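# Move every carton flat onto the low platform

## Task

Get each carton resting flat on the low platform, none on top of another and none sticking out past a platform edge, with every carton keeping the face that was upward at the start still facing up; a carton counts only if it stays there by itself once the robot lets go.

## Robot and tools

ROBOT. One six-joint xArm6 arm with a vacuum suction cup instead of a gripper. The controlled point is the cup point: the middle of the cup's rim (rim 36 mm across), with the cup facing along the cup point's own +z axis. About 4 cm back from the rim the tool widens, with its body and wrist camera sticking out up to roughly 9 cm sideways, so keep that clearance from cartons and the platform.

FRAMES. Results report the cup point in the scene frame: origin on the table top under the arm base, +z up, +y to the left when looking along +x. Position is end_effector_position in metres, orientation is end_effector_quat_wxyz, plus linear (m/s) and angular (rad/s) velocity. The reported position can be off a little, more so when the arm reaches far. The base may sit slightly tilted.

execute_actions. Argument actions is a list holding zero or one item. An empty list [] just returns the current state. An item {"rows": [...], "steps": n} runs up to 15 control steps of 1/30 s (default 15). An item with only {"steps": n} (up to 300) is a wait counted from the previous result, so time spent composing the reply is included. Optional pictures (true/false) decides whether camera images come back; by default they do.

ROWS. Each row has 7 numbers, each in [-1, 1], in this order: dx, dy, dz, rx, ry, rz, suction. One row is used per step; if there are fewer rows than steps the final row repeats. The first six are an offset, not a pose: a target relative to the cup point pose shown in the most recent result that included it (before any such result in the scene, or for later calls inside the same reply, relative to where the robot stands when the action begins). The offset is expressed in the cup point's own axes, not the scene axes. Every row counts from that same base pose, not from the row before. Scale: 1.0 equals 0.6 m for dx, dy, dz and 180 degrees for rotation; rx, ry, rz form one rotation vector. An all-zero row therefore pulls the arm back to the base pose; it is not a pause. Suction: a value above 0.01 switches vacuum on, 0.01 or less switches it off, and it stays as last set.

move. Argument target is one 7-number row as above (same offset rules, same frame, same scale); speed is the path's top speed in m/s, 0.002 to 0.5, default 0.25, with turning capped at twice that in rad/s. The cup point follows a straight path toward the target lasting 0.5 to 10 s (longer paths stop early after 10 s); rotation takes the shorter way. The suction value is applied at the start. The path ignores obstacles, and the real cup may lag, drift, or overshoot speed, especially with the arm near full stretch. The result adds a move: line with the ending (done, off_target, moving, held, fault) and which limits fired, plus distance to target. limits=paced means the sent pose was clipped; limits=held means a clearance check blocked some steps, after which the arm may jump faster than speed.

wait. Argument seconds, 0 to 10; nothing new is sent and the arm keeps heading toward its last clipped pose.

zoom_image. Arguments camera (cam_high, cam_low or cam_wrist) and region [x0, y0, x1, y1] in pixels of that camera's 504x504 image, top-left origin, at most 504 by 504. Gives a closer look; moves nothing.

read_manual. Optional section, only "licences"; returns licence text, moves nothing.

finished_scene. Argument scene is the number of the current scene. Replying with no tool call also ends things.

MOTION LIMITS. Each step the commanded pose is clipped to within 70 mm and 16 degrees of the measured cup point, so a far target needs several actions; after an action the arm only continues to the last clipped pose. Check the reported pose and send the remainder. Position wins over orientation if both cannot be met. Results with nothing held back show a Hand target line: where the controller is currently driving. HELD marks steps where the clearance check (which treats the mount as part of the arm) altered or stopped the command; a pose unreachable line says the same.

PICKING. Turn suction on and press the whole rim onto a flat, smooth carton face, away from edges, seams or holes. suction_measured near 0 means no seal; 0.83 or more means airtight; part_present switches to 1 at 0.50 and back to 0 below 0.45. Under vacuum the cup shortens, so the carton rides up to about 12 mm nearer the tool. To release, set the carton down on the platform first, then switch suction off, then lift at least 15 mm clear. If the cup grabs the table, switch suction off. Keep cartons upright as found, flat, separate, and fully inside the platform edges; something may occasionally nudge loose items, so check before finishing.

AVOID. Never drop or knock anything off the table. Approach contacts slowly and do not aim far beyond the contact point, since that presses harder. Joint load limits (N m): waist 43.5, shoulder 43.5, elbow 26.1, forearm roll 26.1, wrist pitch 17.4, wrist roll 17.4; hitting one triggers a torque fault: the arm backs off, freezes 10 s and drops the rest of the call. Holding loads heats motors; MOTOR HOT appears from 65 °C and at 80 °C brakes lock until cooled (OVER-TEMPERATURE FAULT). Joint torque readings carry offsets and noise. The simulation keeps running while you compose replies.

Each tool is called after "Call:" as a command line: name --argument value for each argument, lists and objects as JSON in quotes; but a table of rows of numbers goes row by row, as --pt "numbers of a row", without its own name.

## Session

Call:
execute_actions --actions '[]'

Scene clock: 0.00 s of 8600.00 s.
end_effector_position=(+0.3999, +0.0021, +0.2994) suction_measured=0.00 part_present=0 end_effector_quat_wxyz=(-0.007, -0.001, +1.000, +0.002) end_effector_velocity=(-0.000, +0.000, +0.000) end_effector_angular_velocity=(-0.000, +0.000, +0.001)
Joint positions: [-0.001 -0.262 -0.926  0.003  1.196  2.357]
Joint velocities: [ 0.  0. -0. -0.  0. -0.]
Joint torques (N m, as the arm reports them, + toward a larger angle): no reading
Hand target: +0.400, +0.002, +0.299; -0.007, -0.001, +1.000, +0.002

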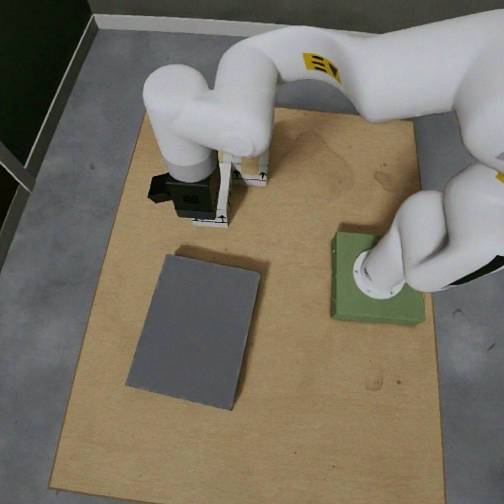

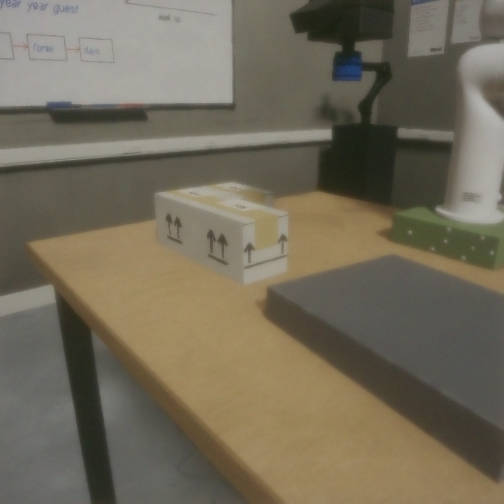

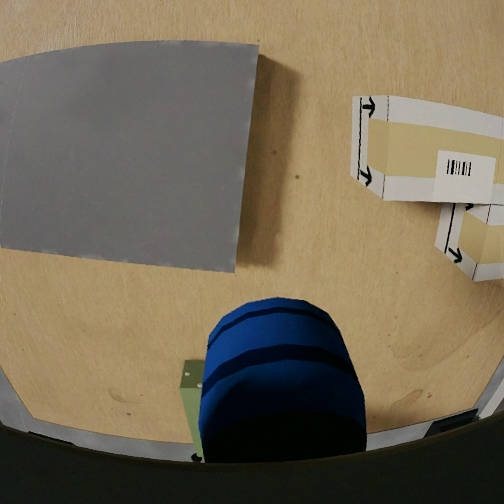

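Call:
move --target '[-0.1, -0.33, -0.05, 0, 0, 0, 0]'

Scene clock: 2.70 s of 8600.00 s.
end_effector_position=(+0.4615, -0.1948, +0.3285) suction_measured=0.00 part_present=0 end_effector_quat_wxyz=(-0.006, -0.002, +1.000, +0.004) end_effector_velocity=(+0.001, -0.002, -0.000) end_effector_angular_velocity=(+0.002, +0.003, -0.000)
Joint positions: [-0.406  0.074 -1.373  0.003  1.306  1.951]
Joint velocities: [-0.003  0.008 -0.011  0.001  0.006 -0.003]
Joint torques (N m, as the arm reports them, + toward a larger angle): [ -1.04 -22.4  -21.53   0.54  -2.     0.17]
Hand target: +0.462, -0.195, +0.328; -0.006, -0.002, +1.000, +0.004
Off the commanded pose: 0.001 m, 0 deg.
move: done

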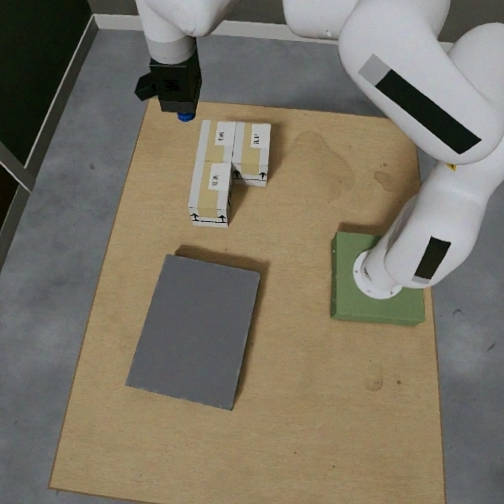

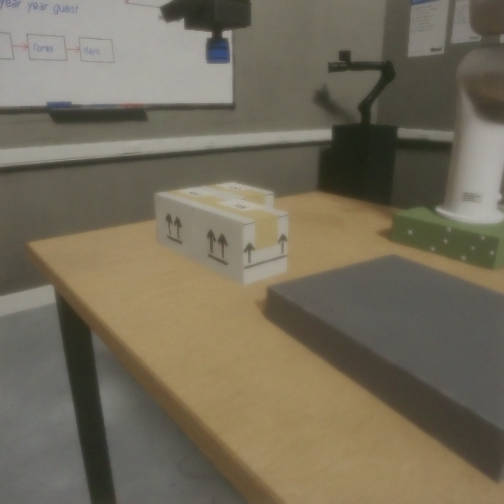

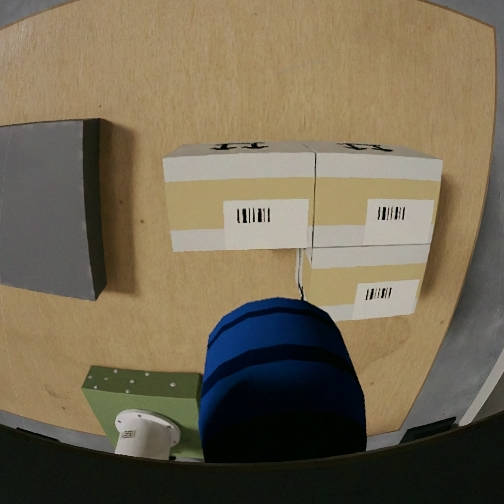

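Call:
zoom_image --camera "cam_high" --region '[90, 220, 290, 420]'

Region (90, 220, 290, 420) of cam_high's 504x504 image, scaled by 2.520, with more detail than that image has.

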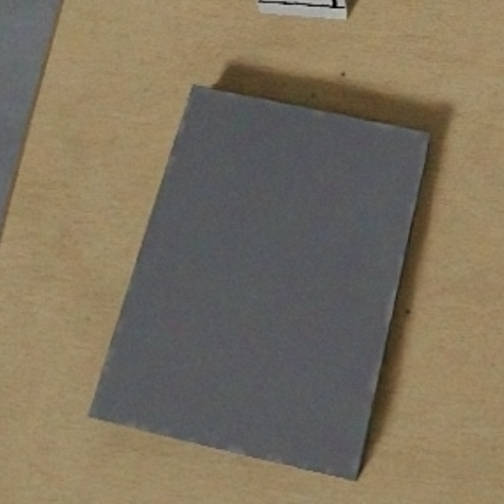

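Call:
move --target '[0.07, 0.033, 0.343, 0, 0, 0, 0]' --speed 0.2

Scene clock: 26.00 s of 8600.00 s.
end_effector_position=(+0.4175, -0.1749, +0.1239) suction_measured=0.00 part_present=0 end_effector_quat_wxyz=(-0.005, -0.001, +1.000, +0.003) end_effector_velocity=(-0.002, +0.001, -0.004) end_effector_angular_velocity=(+0.002, +0.004, +0.001)
Joint positions: [-0.403  0.166 -0.858  0.003  0.698  1.955]
Joint velocities: [ 0.001  0.006  0.005 -0.    -0.007  0.   ]
Joint torques (N m, as the arm reports them, + toward a larger angle): [ -1.33 -21.64 -18.01   0.32  -2.     0.25]
Hand target: +0.417, -0.175, +0.123; -0.006, -0.001, +1.000, +0.003
Off the commanded pose: 0.001 m, 0 deg.
After step 90, 18.70 s passed at rest.
move: done

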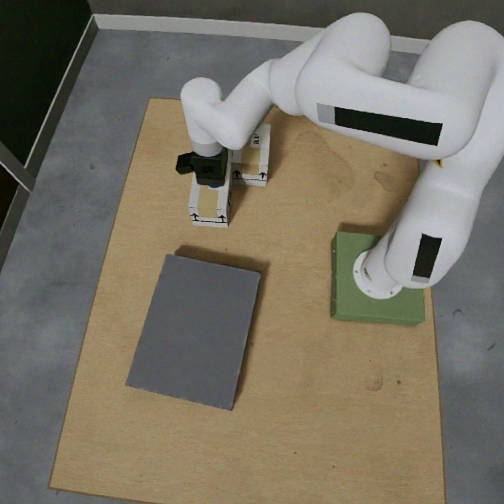

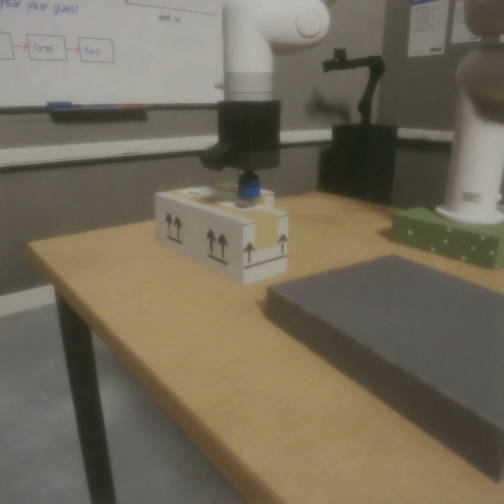

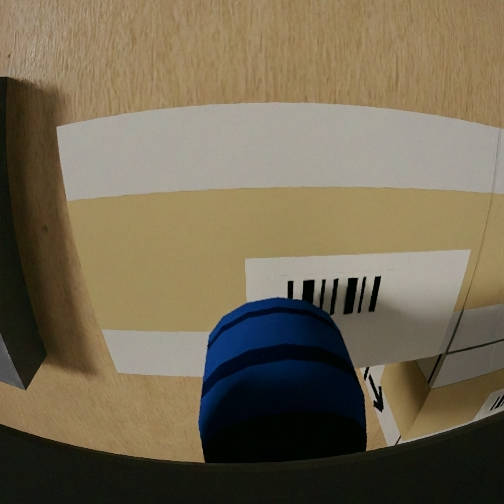

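Call:
execute_actions --actions '[]'

Scene clock: 43.10 s of 8600.00 s.
end_effector_position=(+0.4172, -0.1747, +0.1233) suction_measured=0.00 part_present=0 end_effector_quat_wxyz=(-0.006, -0.001, +1.000, +0.003) end_effector_velocity=(+0.000, +0.001, +0.000) end_effector_angular_velocity=(+0.001, -0.001, +0.001)
Joint positions: [-0.403  0.167 -0.857  0.003  0.697  1.955]
Joint velocities: [ 0.001 -0.    -0.     0.001 -0.    -0.   ]
Joint torques (N m, as the arm reports them, + toward a larger angle): [ -1.5  -21.71 -17.88   0.26  -1.89   0.23]
Hand target: +0.417, -0.175, +0.123; -0.006, -0.001, +1.000, +0.003
Off the commanded pose: 0.001 m, 0 deg.
Steps of this call (steps 1 to 90: nothing new was sent; then 14.10 s passed at rest). Readings (end_effector_position | what the end effector reports):
1: (+0.4174, -0.1749, +0.1238) | suction_measured=0.00 part_present=0
2: (+0.4174, -0.1748, +0.1237) | suction_measured=0.00 part_present=0
4: (+0.4173, -0.1748, +0.1236) | suction_measured=0.00 part_present=0
8: (+0.4172, -0.1748, +0.1234) | suction_measured=0.00 part_present=0
90: the state above

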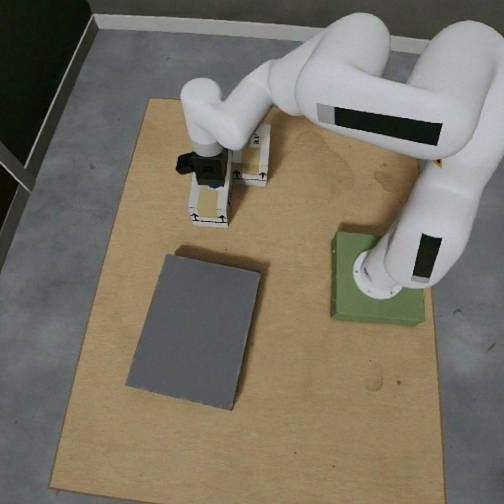

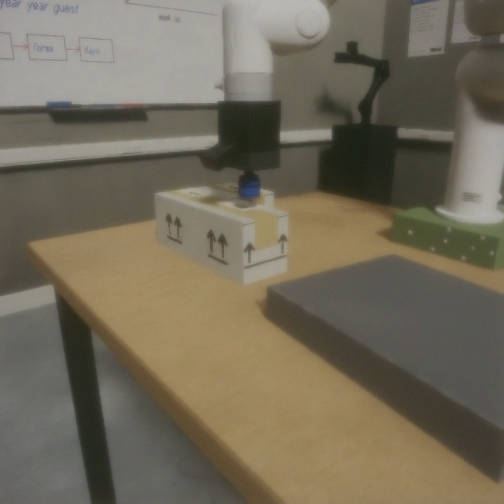

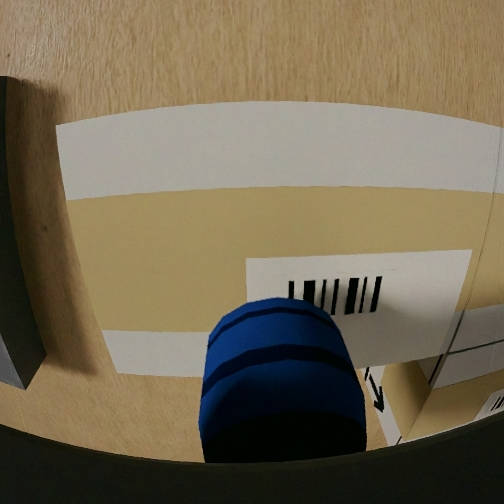

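Call:
move --target '[-0.005, 0, 0.069, 0, 0, 0, 1]' --speed 0.04

Scene clock: 46.20 s of 8600.00 s.
end_effector_position=(+0.4239, -0.1764, +0.0872) suction_measured=0.91 part_present=1 end_effector_quat_wxyz=(+0.000, -0.001, +1.000, +0.001) end_effector_velocity=(-0.001, +0.001, -0.003) end_effector_angular_velocity=(+0.002, +0.003, -0.000)
Joint positions: [-0.4    0.264 -0.857  0.003  0.587  1.957]
Joint velocities: [ 0.     0.007  0.002  0.001 -0.006  0.   ]
Joint torques (N m, as the arm reports them, + toward a larger angle): [-1.4  -0.11 -4.32  0.47 -2.68  0.22]
Hand target: +0.420, -0.175, +0.082; -0.006, -0.001, +1.000, +0.003
Off the commanded pose: 0.007 m, 1 deg.
move: off_target

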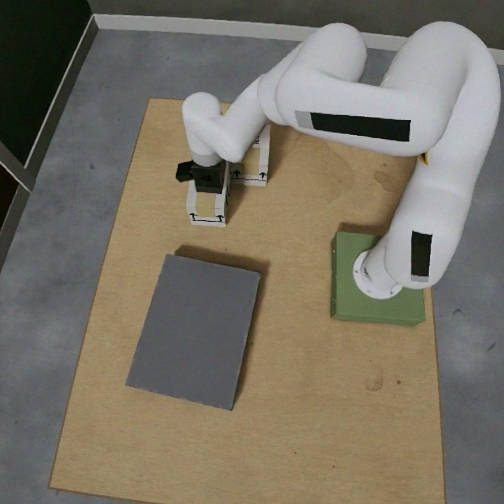

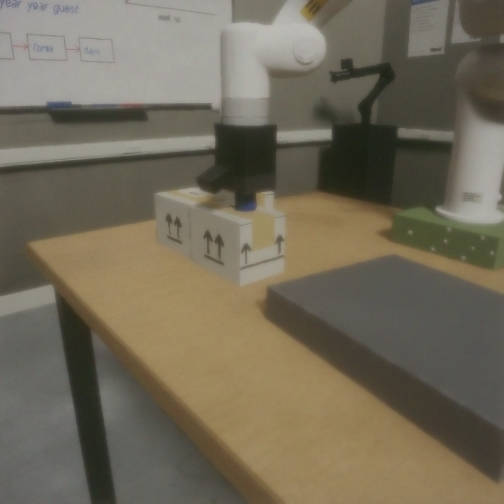

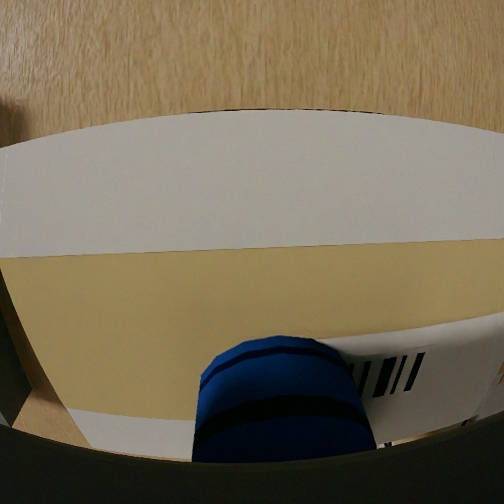

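Call:
move --target '[0, 0, -0.2, 0, 0, 0, 1]' --speed 0.12

Scene clock: 49.63 s of 8600.00 s.
end_effector_position=(+0.4233, -0.1759, +0.2062) suction_measured=0.93 part_present=1 end_effector_quat_wxyz=(-0.001, -0.001, +1.000, +0.001) end_effector_velocity=(+0.002, -0.001, +0.005) end_effector_angular_velocity=(-0.003, -0.005, -0.001)
Joint positions: [-0.4    0.024 -0.949  0.003  0.921  1.957]
Joint velocities: [-0.001 -0.005 -0.008 -0.001  0.007 -0.   ]
Joint torques (N m, as the arm reports them, + toward a larger angle): [ -1.11 -24.08 -24.5    0.25  -2.93   0.31]
Hand target: +0.424, -0.176, +0.207; +0.000, -0.001, +1.000, +0.001
Off the commanded pose: 0.001 m, 0 deg.
move: done

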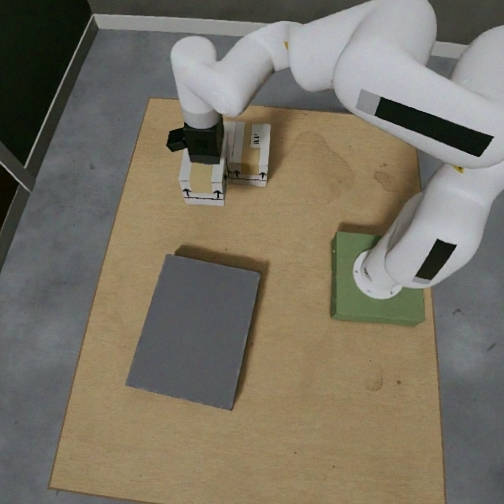

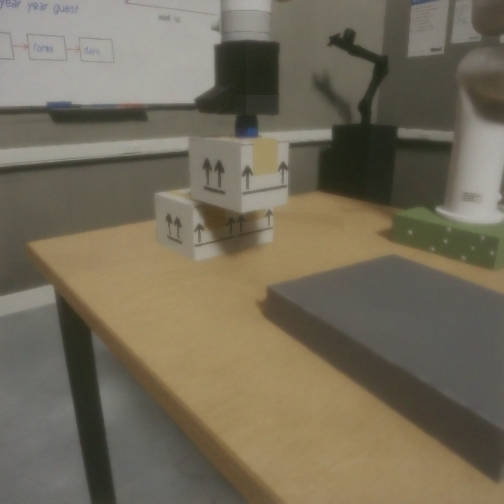

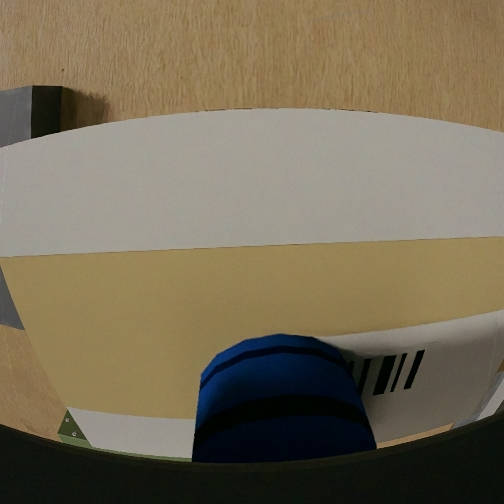

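Call:
move --target '[-0.055, 0.477, 0.03, 0, 0, 0.044, 1]' --speed 0.2

Call:
zoom_image --camera "cam_high" --region '[90, 180, 340, 430]'

Scene clock: 56.43 s of 8600.00 s.
end_effector_position=(+0.4544, +0.1088, +0.1877) suction_measured=0.93 part_present=1 end_effector_quat_wxyz=(-0.001, +0.068, +0.998, -0.001) end_effector_velocity=(+0.001, +0.003, -0.000) end_effector_angular_velocity=(-0.000, +0.001, -0.001)
Joint positions: [ 0.232  0.083 -0.962 -0.006  0.877  2.734]
Joint velocities: [ 0.006  0.004 -0.005 -0.     0.001  0.007]
Joint torques (N m, as the arm reports them, + toward a larger angle): [ -1.76 -24.89 -23.68   0.19  -2.85   0.16]
Hand target: +0.454, +0.109, +0.188; -0.001, +0.068, +0.998, -0.001
Off the commanded pose: 0.002 m, 0 deg.
After step 90, 1.83 s passed at rest.
move: done

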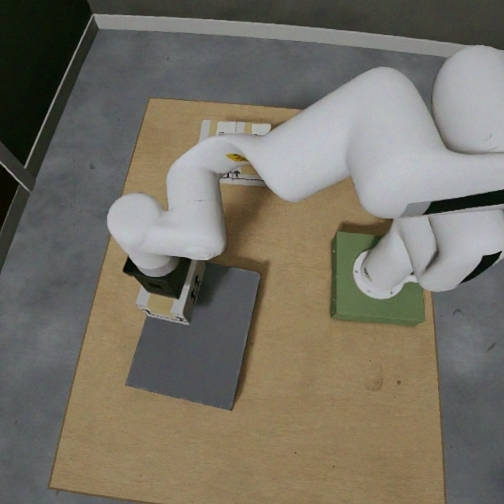

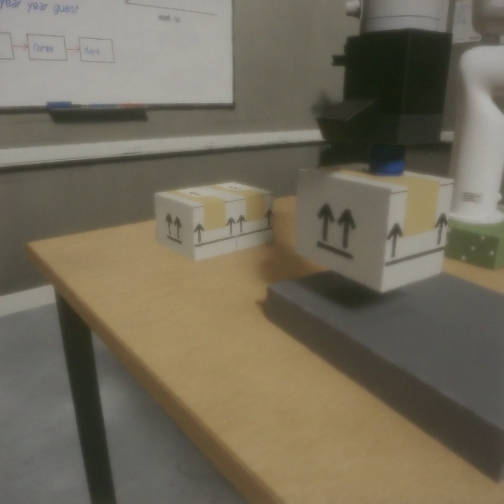

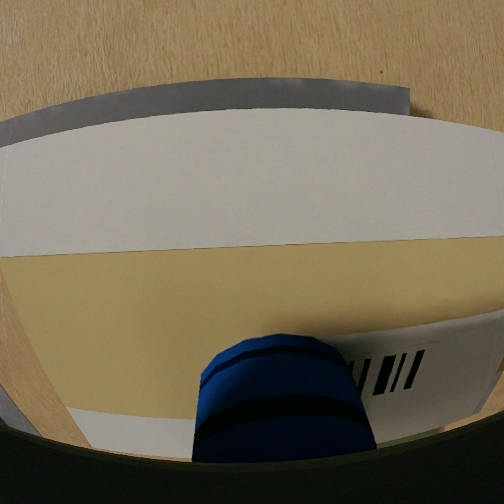

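Region (90, 180, 340, 430) of cam_high's 504x504 image, scaled by 2.016, with more detail than that image has.

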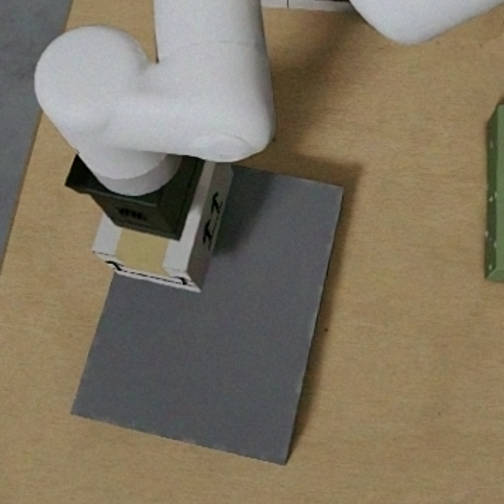

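Call:
move --target '[-0.017, 0, 0.065, 0, 0, 0, 1]' --speed 0.06

Scene clock: 67.73 s of 8600.00 s.
end_effector_position=(+0.4647, +0.1073, +0.1492) suction_measured=0.93 part_present=1 end_effector_quat_wxyz=(-0.001, +0.068, +0.998, -0.001) end_effector_velocity=(+0.001, -0.000, -0.001) end_effector_angular_velocity=(+0.001, -0.002, -0.002)
Joint positions: [ 0.224  0.18  -0.962 -0.007  0.779  2.727]
Joint velocities: [-0.002  0.004 -0.001  0.001 -0.005 -0.001]
Joint torques (N m, as the arm reports them, + toward a larger angle): [ -1.25 -26.53 -22.56   0.36  -2.77   0.18]
Hand target: +0.465, +0.107, +0.149; -0.001, +0.068, +0.998, -0.001
Off the commanded pose: 0.001 m, 0 deg.
After step 90, 7.27 s passed at rest.
move: done

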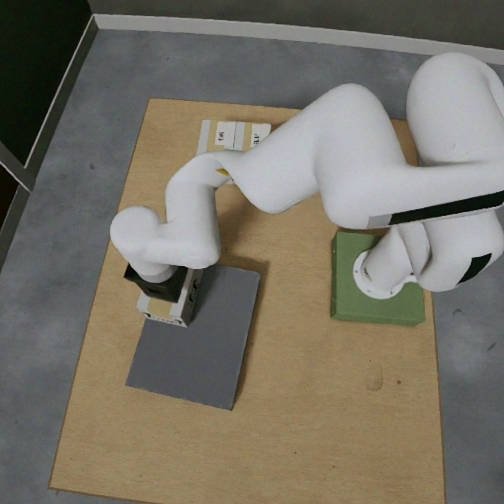

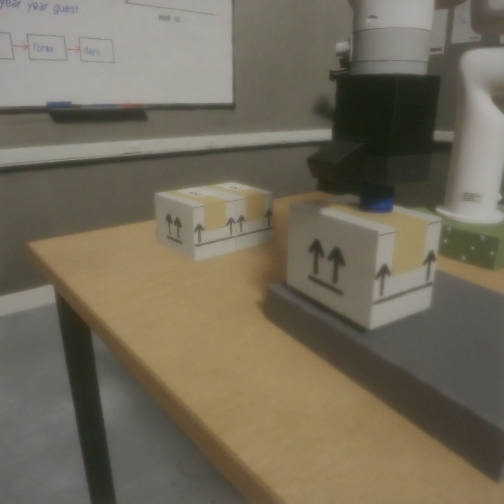

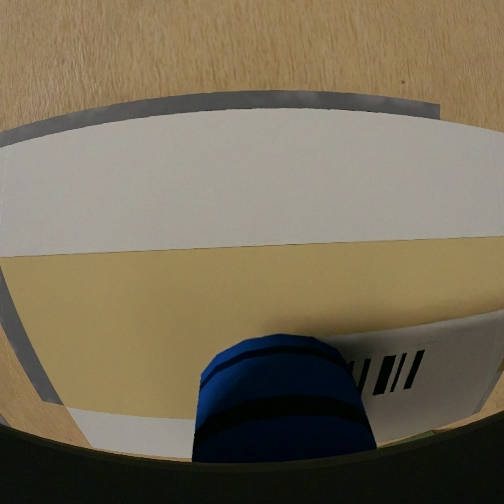

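Call:
move --target '[0, 0, 0.03, 0, 0, 0, 1]' --speed 0.015

Scene clock: 70.77 s of 8600.00 s.
end_effector_position=(+0.4678, +0.1079, +0.1357) suction_measured=0.93 part_present=1 end_effector_quat_wxyz=(+0.004, +0.068, +0.998, +0.000) end_effector_velocity=(-0.000, -0.000, -0.003) end_effector_angular_velocity=(+0.001, +0.000, -0.002)
Joint positions: [ 0.223  0.21  -0.954 -0.007  0.732  2.727]
Joint velocities: [-0.001  0.005  0.003  0.001 -0.007  0.   ]
Joint torques (N m, as the arm reports them, + toward a larger angle): [-1.2  -7.09 -8.8   0.23 -3.15  0.1 ]
Hand target: +0.465, +0.107, +0.131; -0.001, +0.068, +0.998, -0.001
Off the commanded pose: 0.005 m, 1 deg.
move: off_target

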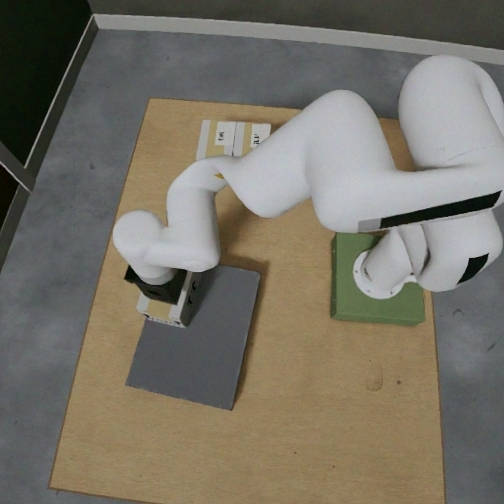

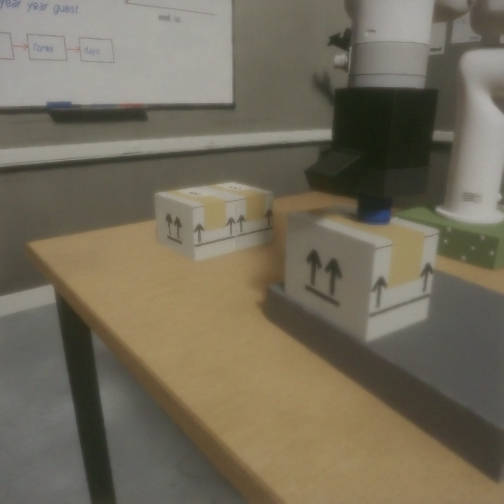

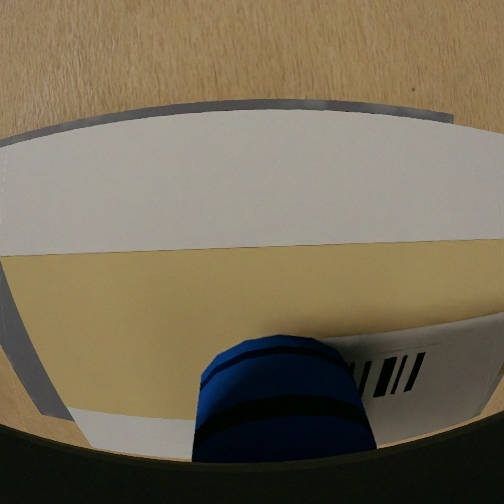

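Contact made. Release.

Call:
execute_actions --actions '[{"rows": [[0,0,0.001,0,0,0,0]], "steps": 10}]' --pictures false

Call:
move --target '[0, 0, -0.19, 0, 0, 0, 0]' --speed 0.1

Scene clock: 72.90 s of 8600.00 s.
end_effector_position=(+0.4675, +0.1079, +0.1357) suction_measured=0.00 part_present=0 end_effector_quat_wxyz=(+0.004, +0.068, +0.998, +0.000) end_effector_velocity=(+0.001, -0.001, +0.000) end_effector_angular_velocity=(-0.000, -0.001, -0.001)
Joint positions: [ 0.223  0.209 -0.952 -0.007  0.731  2.727]
Joint velocities: [-0.001  0.001 -0.001 -0.     0.    -0.   ]
Joint torques (N m, as the arm reports them, + toward a larger angle): [-1.38 -4.04 -5.12  0.4  -1.75  0.39]
Hand target: +0.468, +0.108, +0.135; +0.004, +0.068, +0.998, +0.000
Off the commanded pose: 0.001 m, 0 deg.
Steps of this call (steps 1 to 54: nothing new was sent; steps 55 to 64: all 10 steps of this action). Readings (end_effector_position | what the end effector reports):
55: (+0.4671, +0.1078, +0.1351) | suction_measured=0.71 part_present=1
56: (+0.4673, +0.1078, +0.1354) | suction_measured=0.06 part_present=0
58: (+0.4674, +0.1079, +0.1356) | suction_measured=0.00 part_present=0
62: (+0.4675, +0.1079, +0.1357) | suction_measured=0.00 part_present=0
64: the state above

Scene clock: 74.70 s of 8600.00 s.
end_effector_position=(+0.4661, +0.1082, +0.2490) suction_measured=0.00 part_present=0 end_effector_quat_wxyz=(+0.004, +0.068, +0.998, +0.000) end_effector_velocity=(+0.000, +0.002, +0.003) end_effector_angular_velocity=(+0.002, -0.002, +0.003)
Joint positions: [ 0.226  0.032 -1.086 -0.005  1.042  2.726]
Joint velocities: [ 0.003 -0.003 -0.006  0.002  0.007 -0.   ]
Joint torques (N m, as the arm reports them, + toward a larger angle): [ -1.28 -20.99 -21.04   0.3   -1.98   0.36]
Hand target: +0.466, +0.108, +0.250; +0.004, +0.068, +0.998, +0.000
Off the commanded pose: 0.001 m, 0 deg.
move: done

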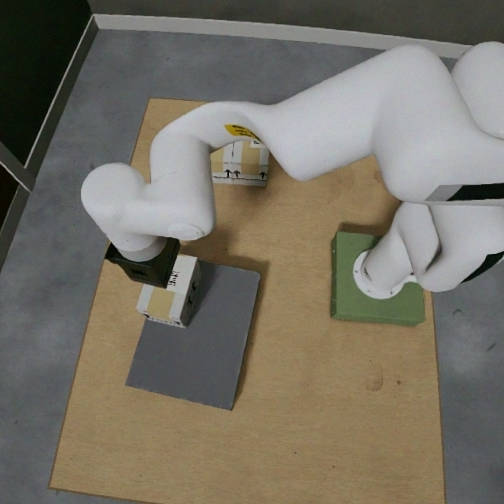

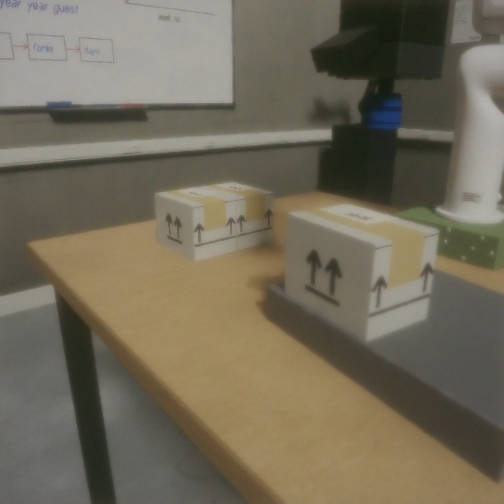

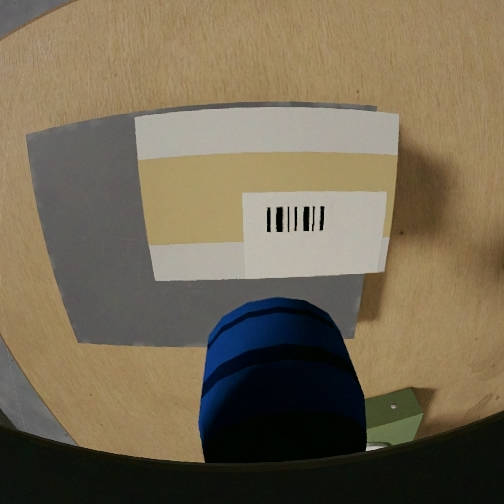

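Call:
move --target '[-0.0305, -0.701, 0.203, 0, 0, -0.0433, 0]' --speed 0.3

Scene clock: 85.70 s of 8600.00 s.
end_effector_position=(+0.4305, -0.3093, +0.1269) suction_measured=0.00 part_present=0 end_effector_quat_wxyz=(+0.005, -0.000, +1.000, +0.003) end_effector_velocity=(-0.001, -0.003, -0.001) end_effector_angular_velocity=(+0.002, +0.003, -0.002)
Joint positions: [-0.633  0.372 -1.161  0.017  0.779  1.716]
Joint velocities: [-0.005  0.007 -0.007  0.     0.003 -0.003]
Joint torques (N m, as the arm reports them, + toward a larger angle): [ -1.32 -26.3  -19.13   0.37  -1.98   0.22]
Hand target: +0.430, -0.310, +0.127; +0.005, +0.000, +1.000, +0.003
Off the commanded pose: 0.003 m, 0 deg.
After step 90, 5.90 s passed at rest.
move: done

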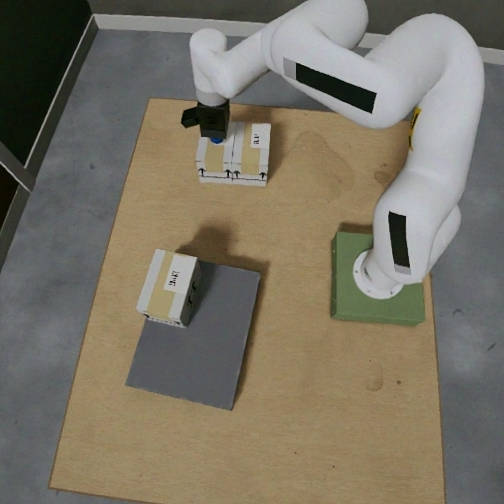

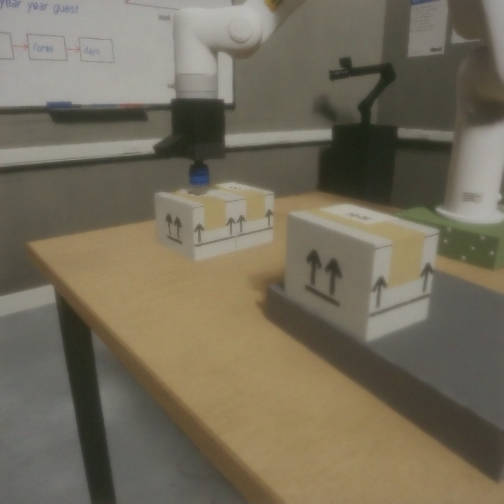

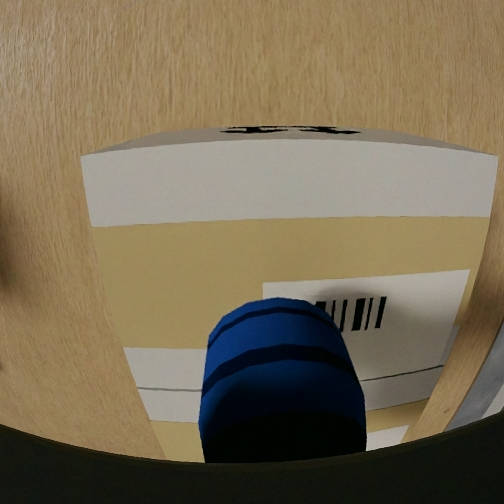

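Call:
move --target '[0.0167, -0.0035, 0.074, 0, 0, 0, 1]' --speed 0.04

Scene clock: 91.63 s of 8600.00 s.
end_effector_position=(+0.4241, -0.3134, +0.0876) suction_measured=0.91 part_present=1 end_effector_quat_wxyz=(+0.009, -0.000, +1.000, -0.001) end_effector_velocity=(-0.000, +0.000, -0.003) end_effector_angular_velocity=(-0.000, -0.001, +0.001)
Joint positions: [-0.646  0.437 -1.123  0.02   0.665  1.7  ]
Joint velocities: [ 0.001  0.005  0.003  0.001 -0.009 -0.001]
Joint torques (N m, as the arm reports them, + toward a larger angle): [-2.75 -8.99 -7.77  0.1  -2.37  0.18]
Hand target: +0.421, -0.311, +0.083; +0.005, +0.000, +1.000, +0.003
Off the commanded pose: 0.006 m, 1 deg.
After step 90, 1.50 s passed at rest.
move: off_target

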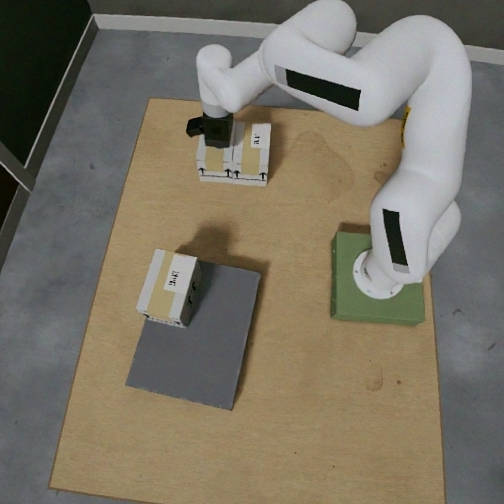

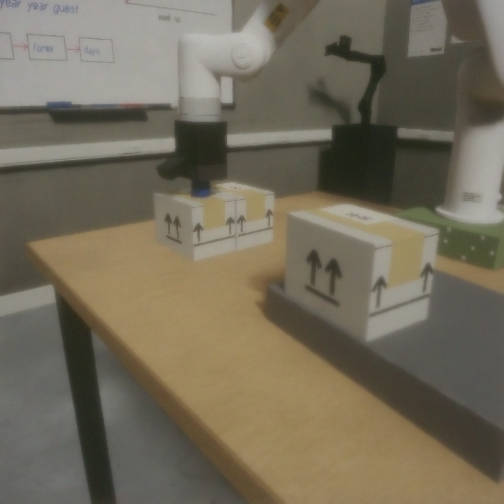

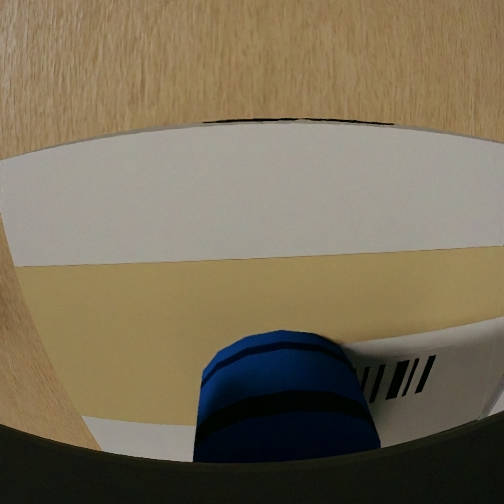

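Call:
move --target '[0, 0, -0.265, 0, 0, 0, 1]' --speed 0.13

Scene clock: 97.00 s of 8600.00 s.
end_effector_position=(+0.4207, -0.3123, +0.2455) suction_measured=0.93 part_present=1 end_effector_quat_wxyz=(+0.009, -0.000, +1.000, +0.000) end_effector_velocity=(+0.001, -0.001, +0.005) end_effector_angular_velocity=(-0.003, -0.006, -0.001)
Joint positions: [-0.65   0.179 -1.259  0.015  1.06   1.703]
Joint velocities: [-0.    -0.004 -0.01   0.001  0.008  0.   ]
Joint torques (N m, as the arm reports them, + toward a larger angle): [ -1.13 -27.36 -24.14   0.44  -2.74   0.18]
Hand target: +0.421, -0.313, +0.246; +0.010, -0.000, +1.000, -0.000
Off the commanded pose: 0.001 m, 0 deg.
After step 90, 0.70 s passed at rest.
move: done

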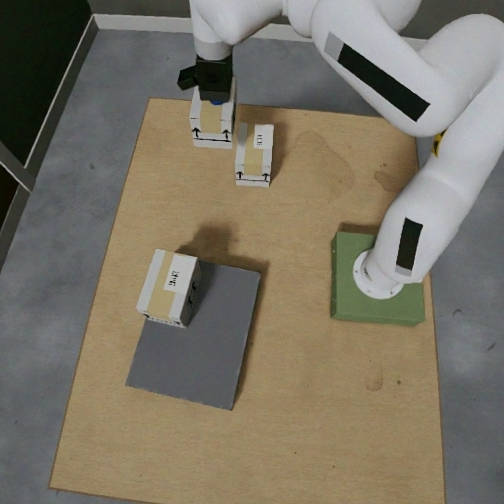

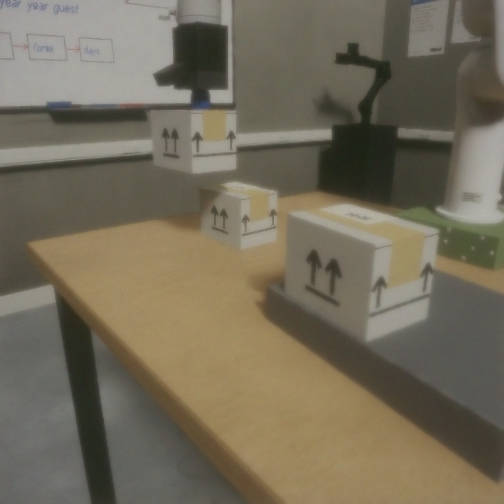

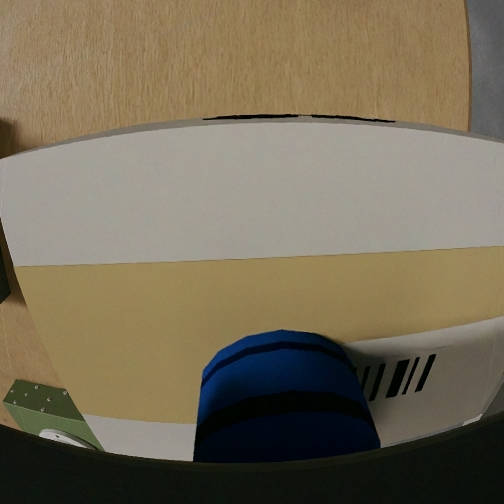

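Call:
move --target '[0.098, 0.727, 0, 0, 0.0057, 0.0433, 1]' --speed 0.25

Scene clock: 102.97 s of 8600.00 s.
end_effector_position=(+0.3597, +0.1217, +0.2419) suction_measured=0.93 part_present=1 end_effector_quat_wxyz=(-0.001, +0.068, +0.998, -0.003) end_effector_velocity=(+0.000, +0.002, +0.000) end_effector_angular_velocity=(-0.002, -0.000, -0.001)
Joint positions: [ 0.326 -0.287 -0.731 -0.009  1.018  2.828]
Joint velocities: [ 0.007  0.003 -0.003 -0.002  0.001  0.009]
Joint torques (N m, as the arm reports them, + toward a larger angle): [ -1.33 -15.93 -23.6    0.2   -2.41   0.17]
Hand target: +0.360, +0.122, +0.242; -0.001, +0.068, +0.998, -0.003
Off the commanded pose: 0.004 m, 0 deg.
After step 90, 0.63 s passed at rest.
move: off_target

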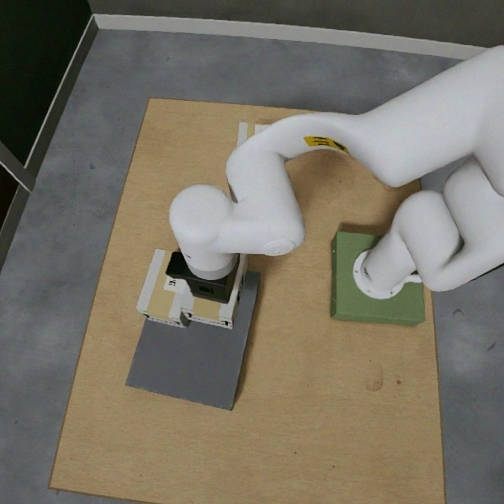

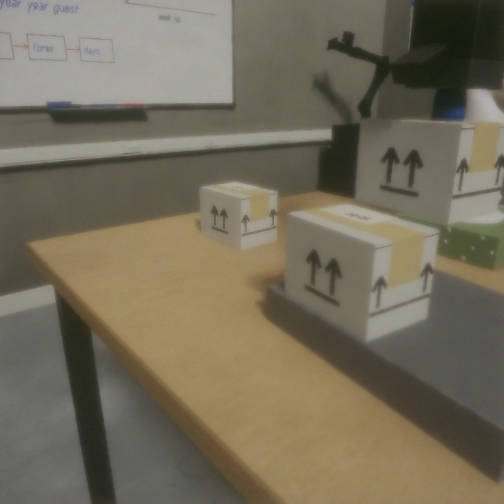

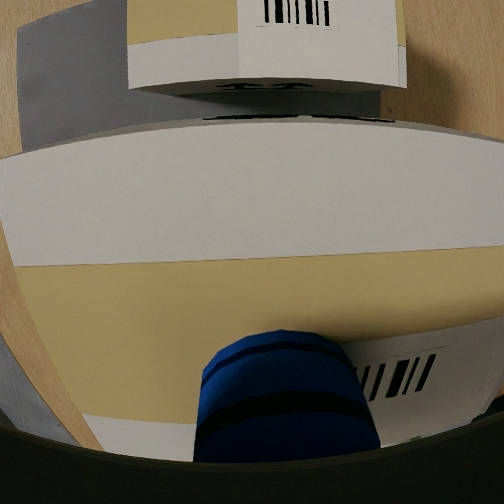

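Call:
move --target '[-0.005, 0.0035, 0.148, 0, 0, 0, 1]' --speed 0.07

Scene clock: 110.47 s of 8600.00 s.
end_effector_position=(+0.3632, +0.1227, +0.1536) suction_measured=0.93 part_present=1 end_effector_quat_wxyz=(-0.001, +0.068, +0.998, -0.003) end_effector_velocity=(-0.001, +0.000, -0.002) end_effector_angular_velocity=(-0.001, +0.002, +0.003)
Joint positions: [ 0.325 -0.116 -0.616 -0.012  0.731  2.831]
Joint velocities: [ 0.002  0.005  0.002 -0.001 -0.006 -0.   ]
Joint torques (N m, as the arm reports them, + toward a larger angle): [ -1.26 -17.61 -20.94   0.27  -2.52   0.21]
Hand target: +0.363, +0.123, +0.153; -0.001, +0.068, +0.998, -0.003
Off the commanded pose: 0.001 m, 0 deg.
After step 90, 2.83 s passed at rest.
move: done

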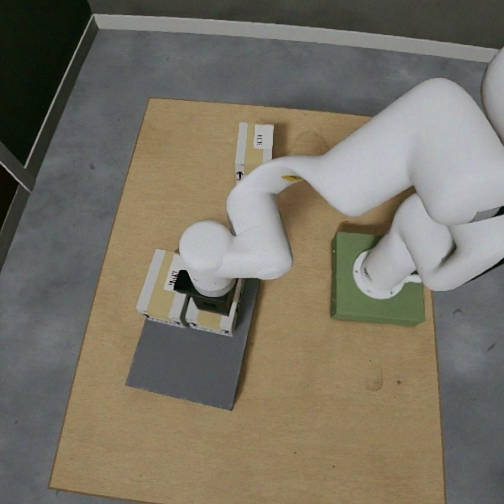

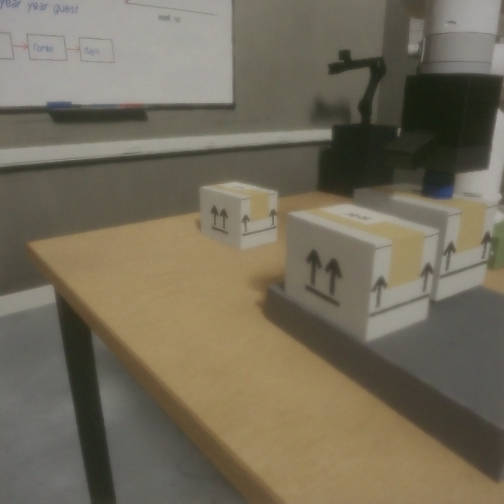

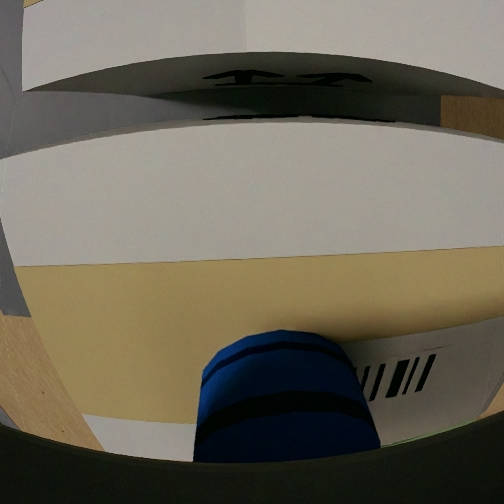

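Call:
zoom_image --camera "cam_high" --region '[110, 220, 310, 420]'

Region (110, 220, 310, 420) of cam_high's 504x504 image, scaled by 2.520, with more detail than that image has.

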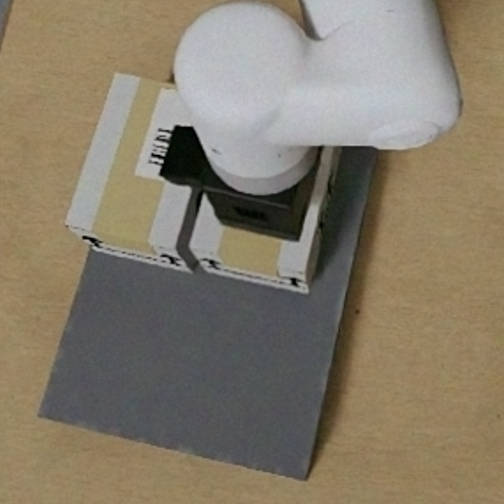

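Call:
move --target '[0, 0, 0.037, 0, 0, 0, 1]' --speed 0.015

Scene clock: 116.23 s of 8600.00 s.
end_effector_position=(+0.3665, +0.1237, +0.1355) suction_measured=0.93 part_present=1 end_effector_quat_wxyz=(+0.004, +0.068, +0.998, -0.001) end_effector_velocity=(-0.000, +0.000, -0.003) end_effector_angular_velocity=(+0.000, +0.000, +0.001)
Joint positions: [ 0.324 -0.067 -0.602 -0.013  0.658  2.832]
Joint velocities: [ 0.001  0.006  0.003  0.    -0.009 -0.   ]
Joint torques (N m, as the arm reports them, + toward a larger angle): [-1.07 -0.26 -5.74  0.27 -2.82  0.19]
Hand target: +0.363, +0.123, +0.132; -0.001, +0.068, +0.998, -0.003
Off the commanded pose: 0.005 m, 1 deg.
After step 90, 1.10 s passed at rest.
move: off_target

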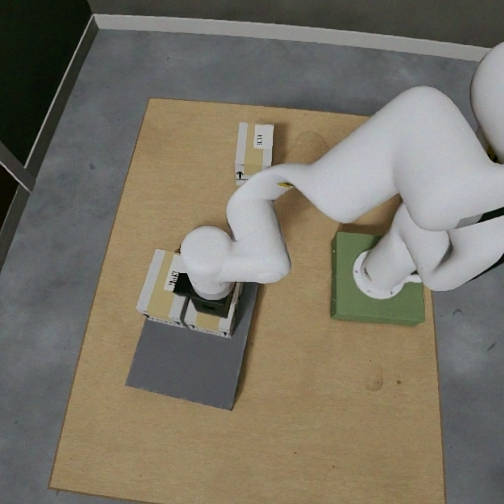

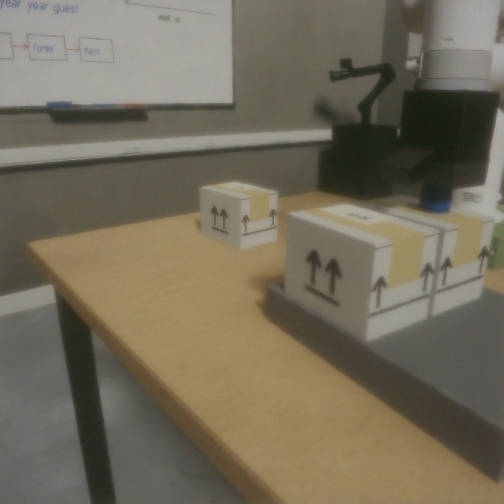

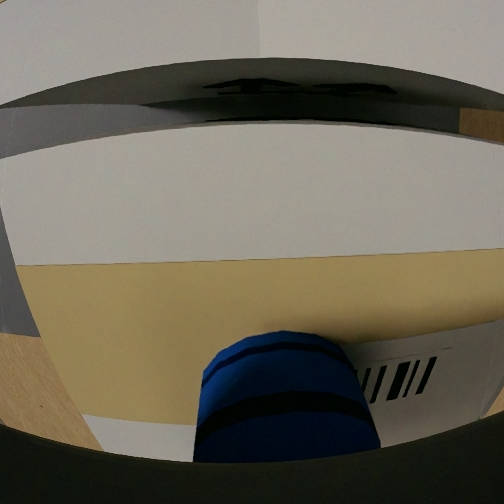

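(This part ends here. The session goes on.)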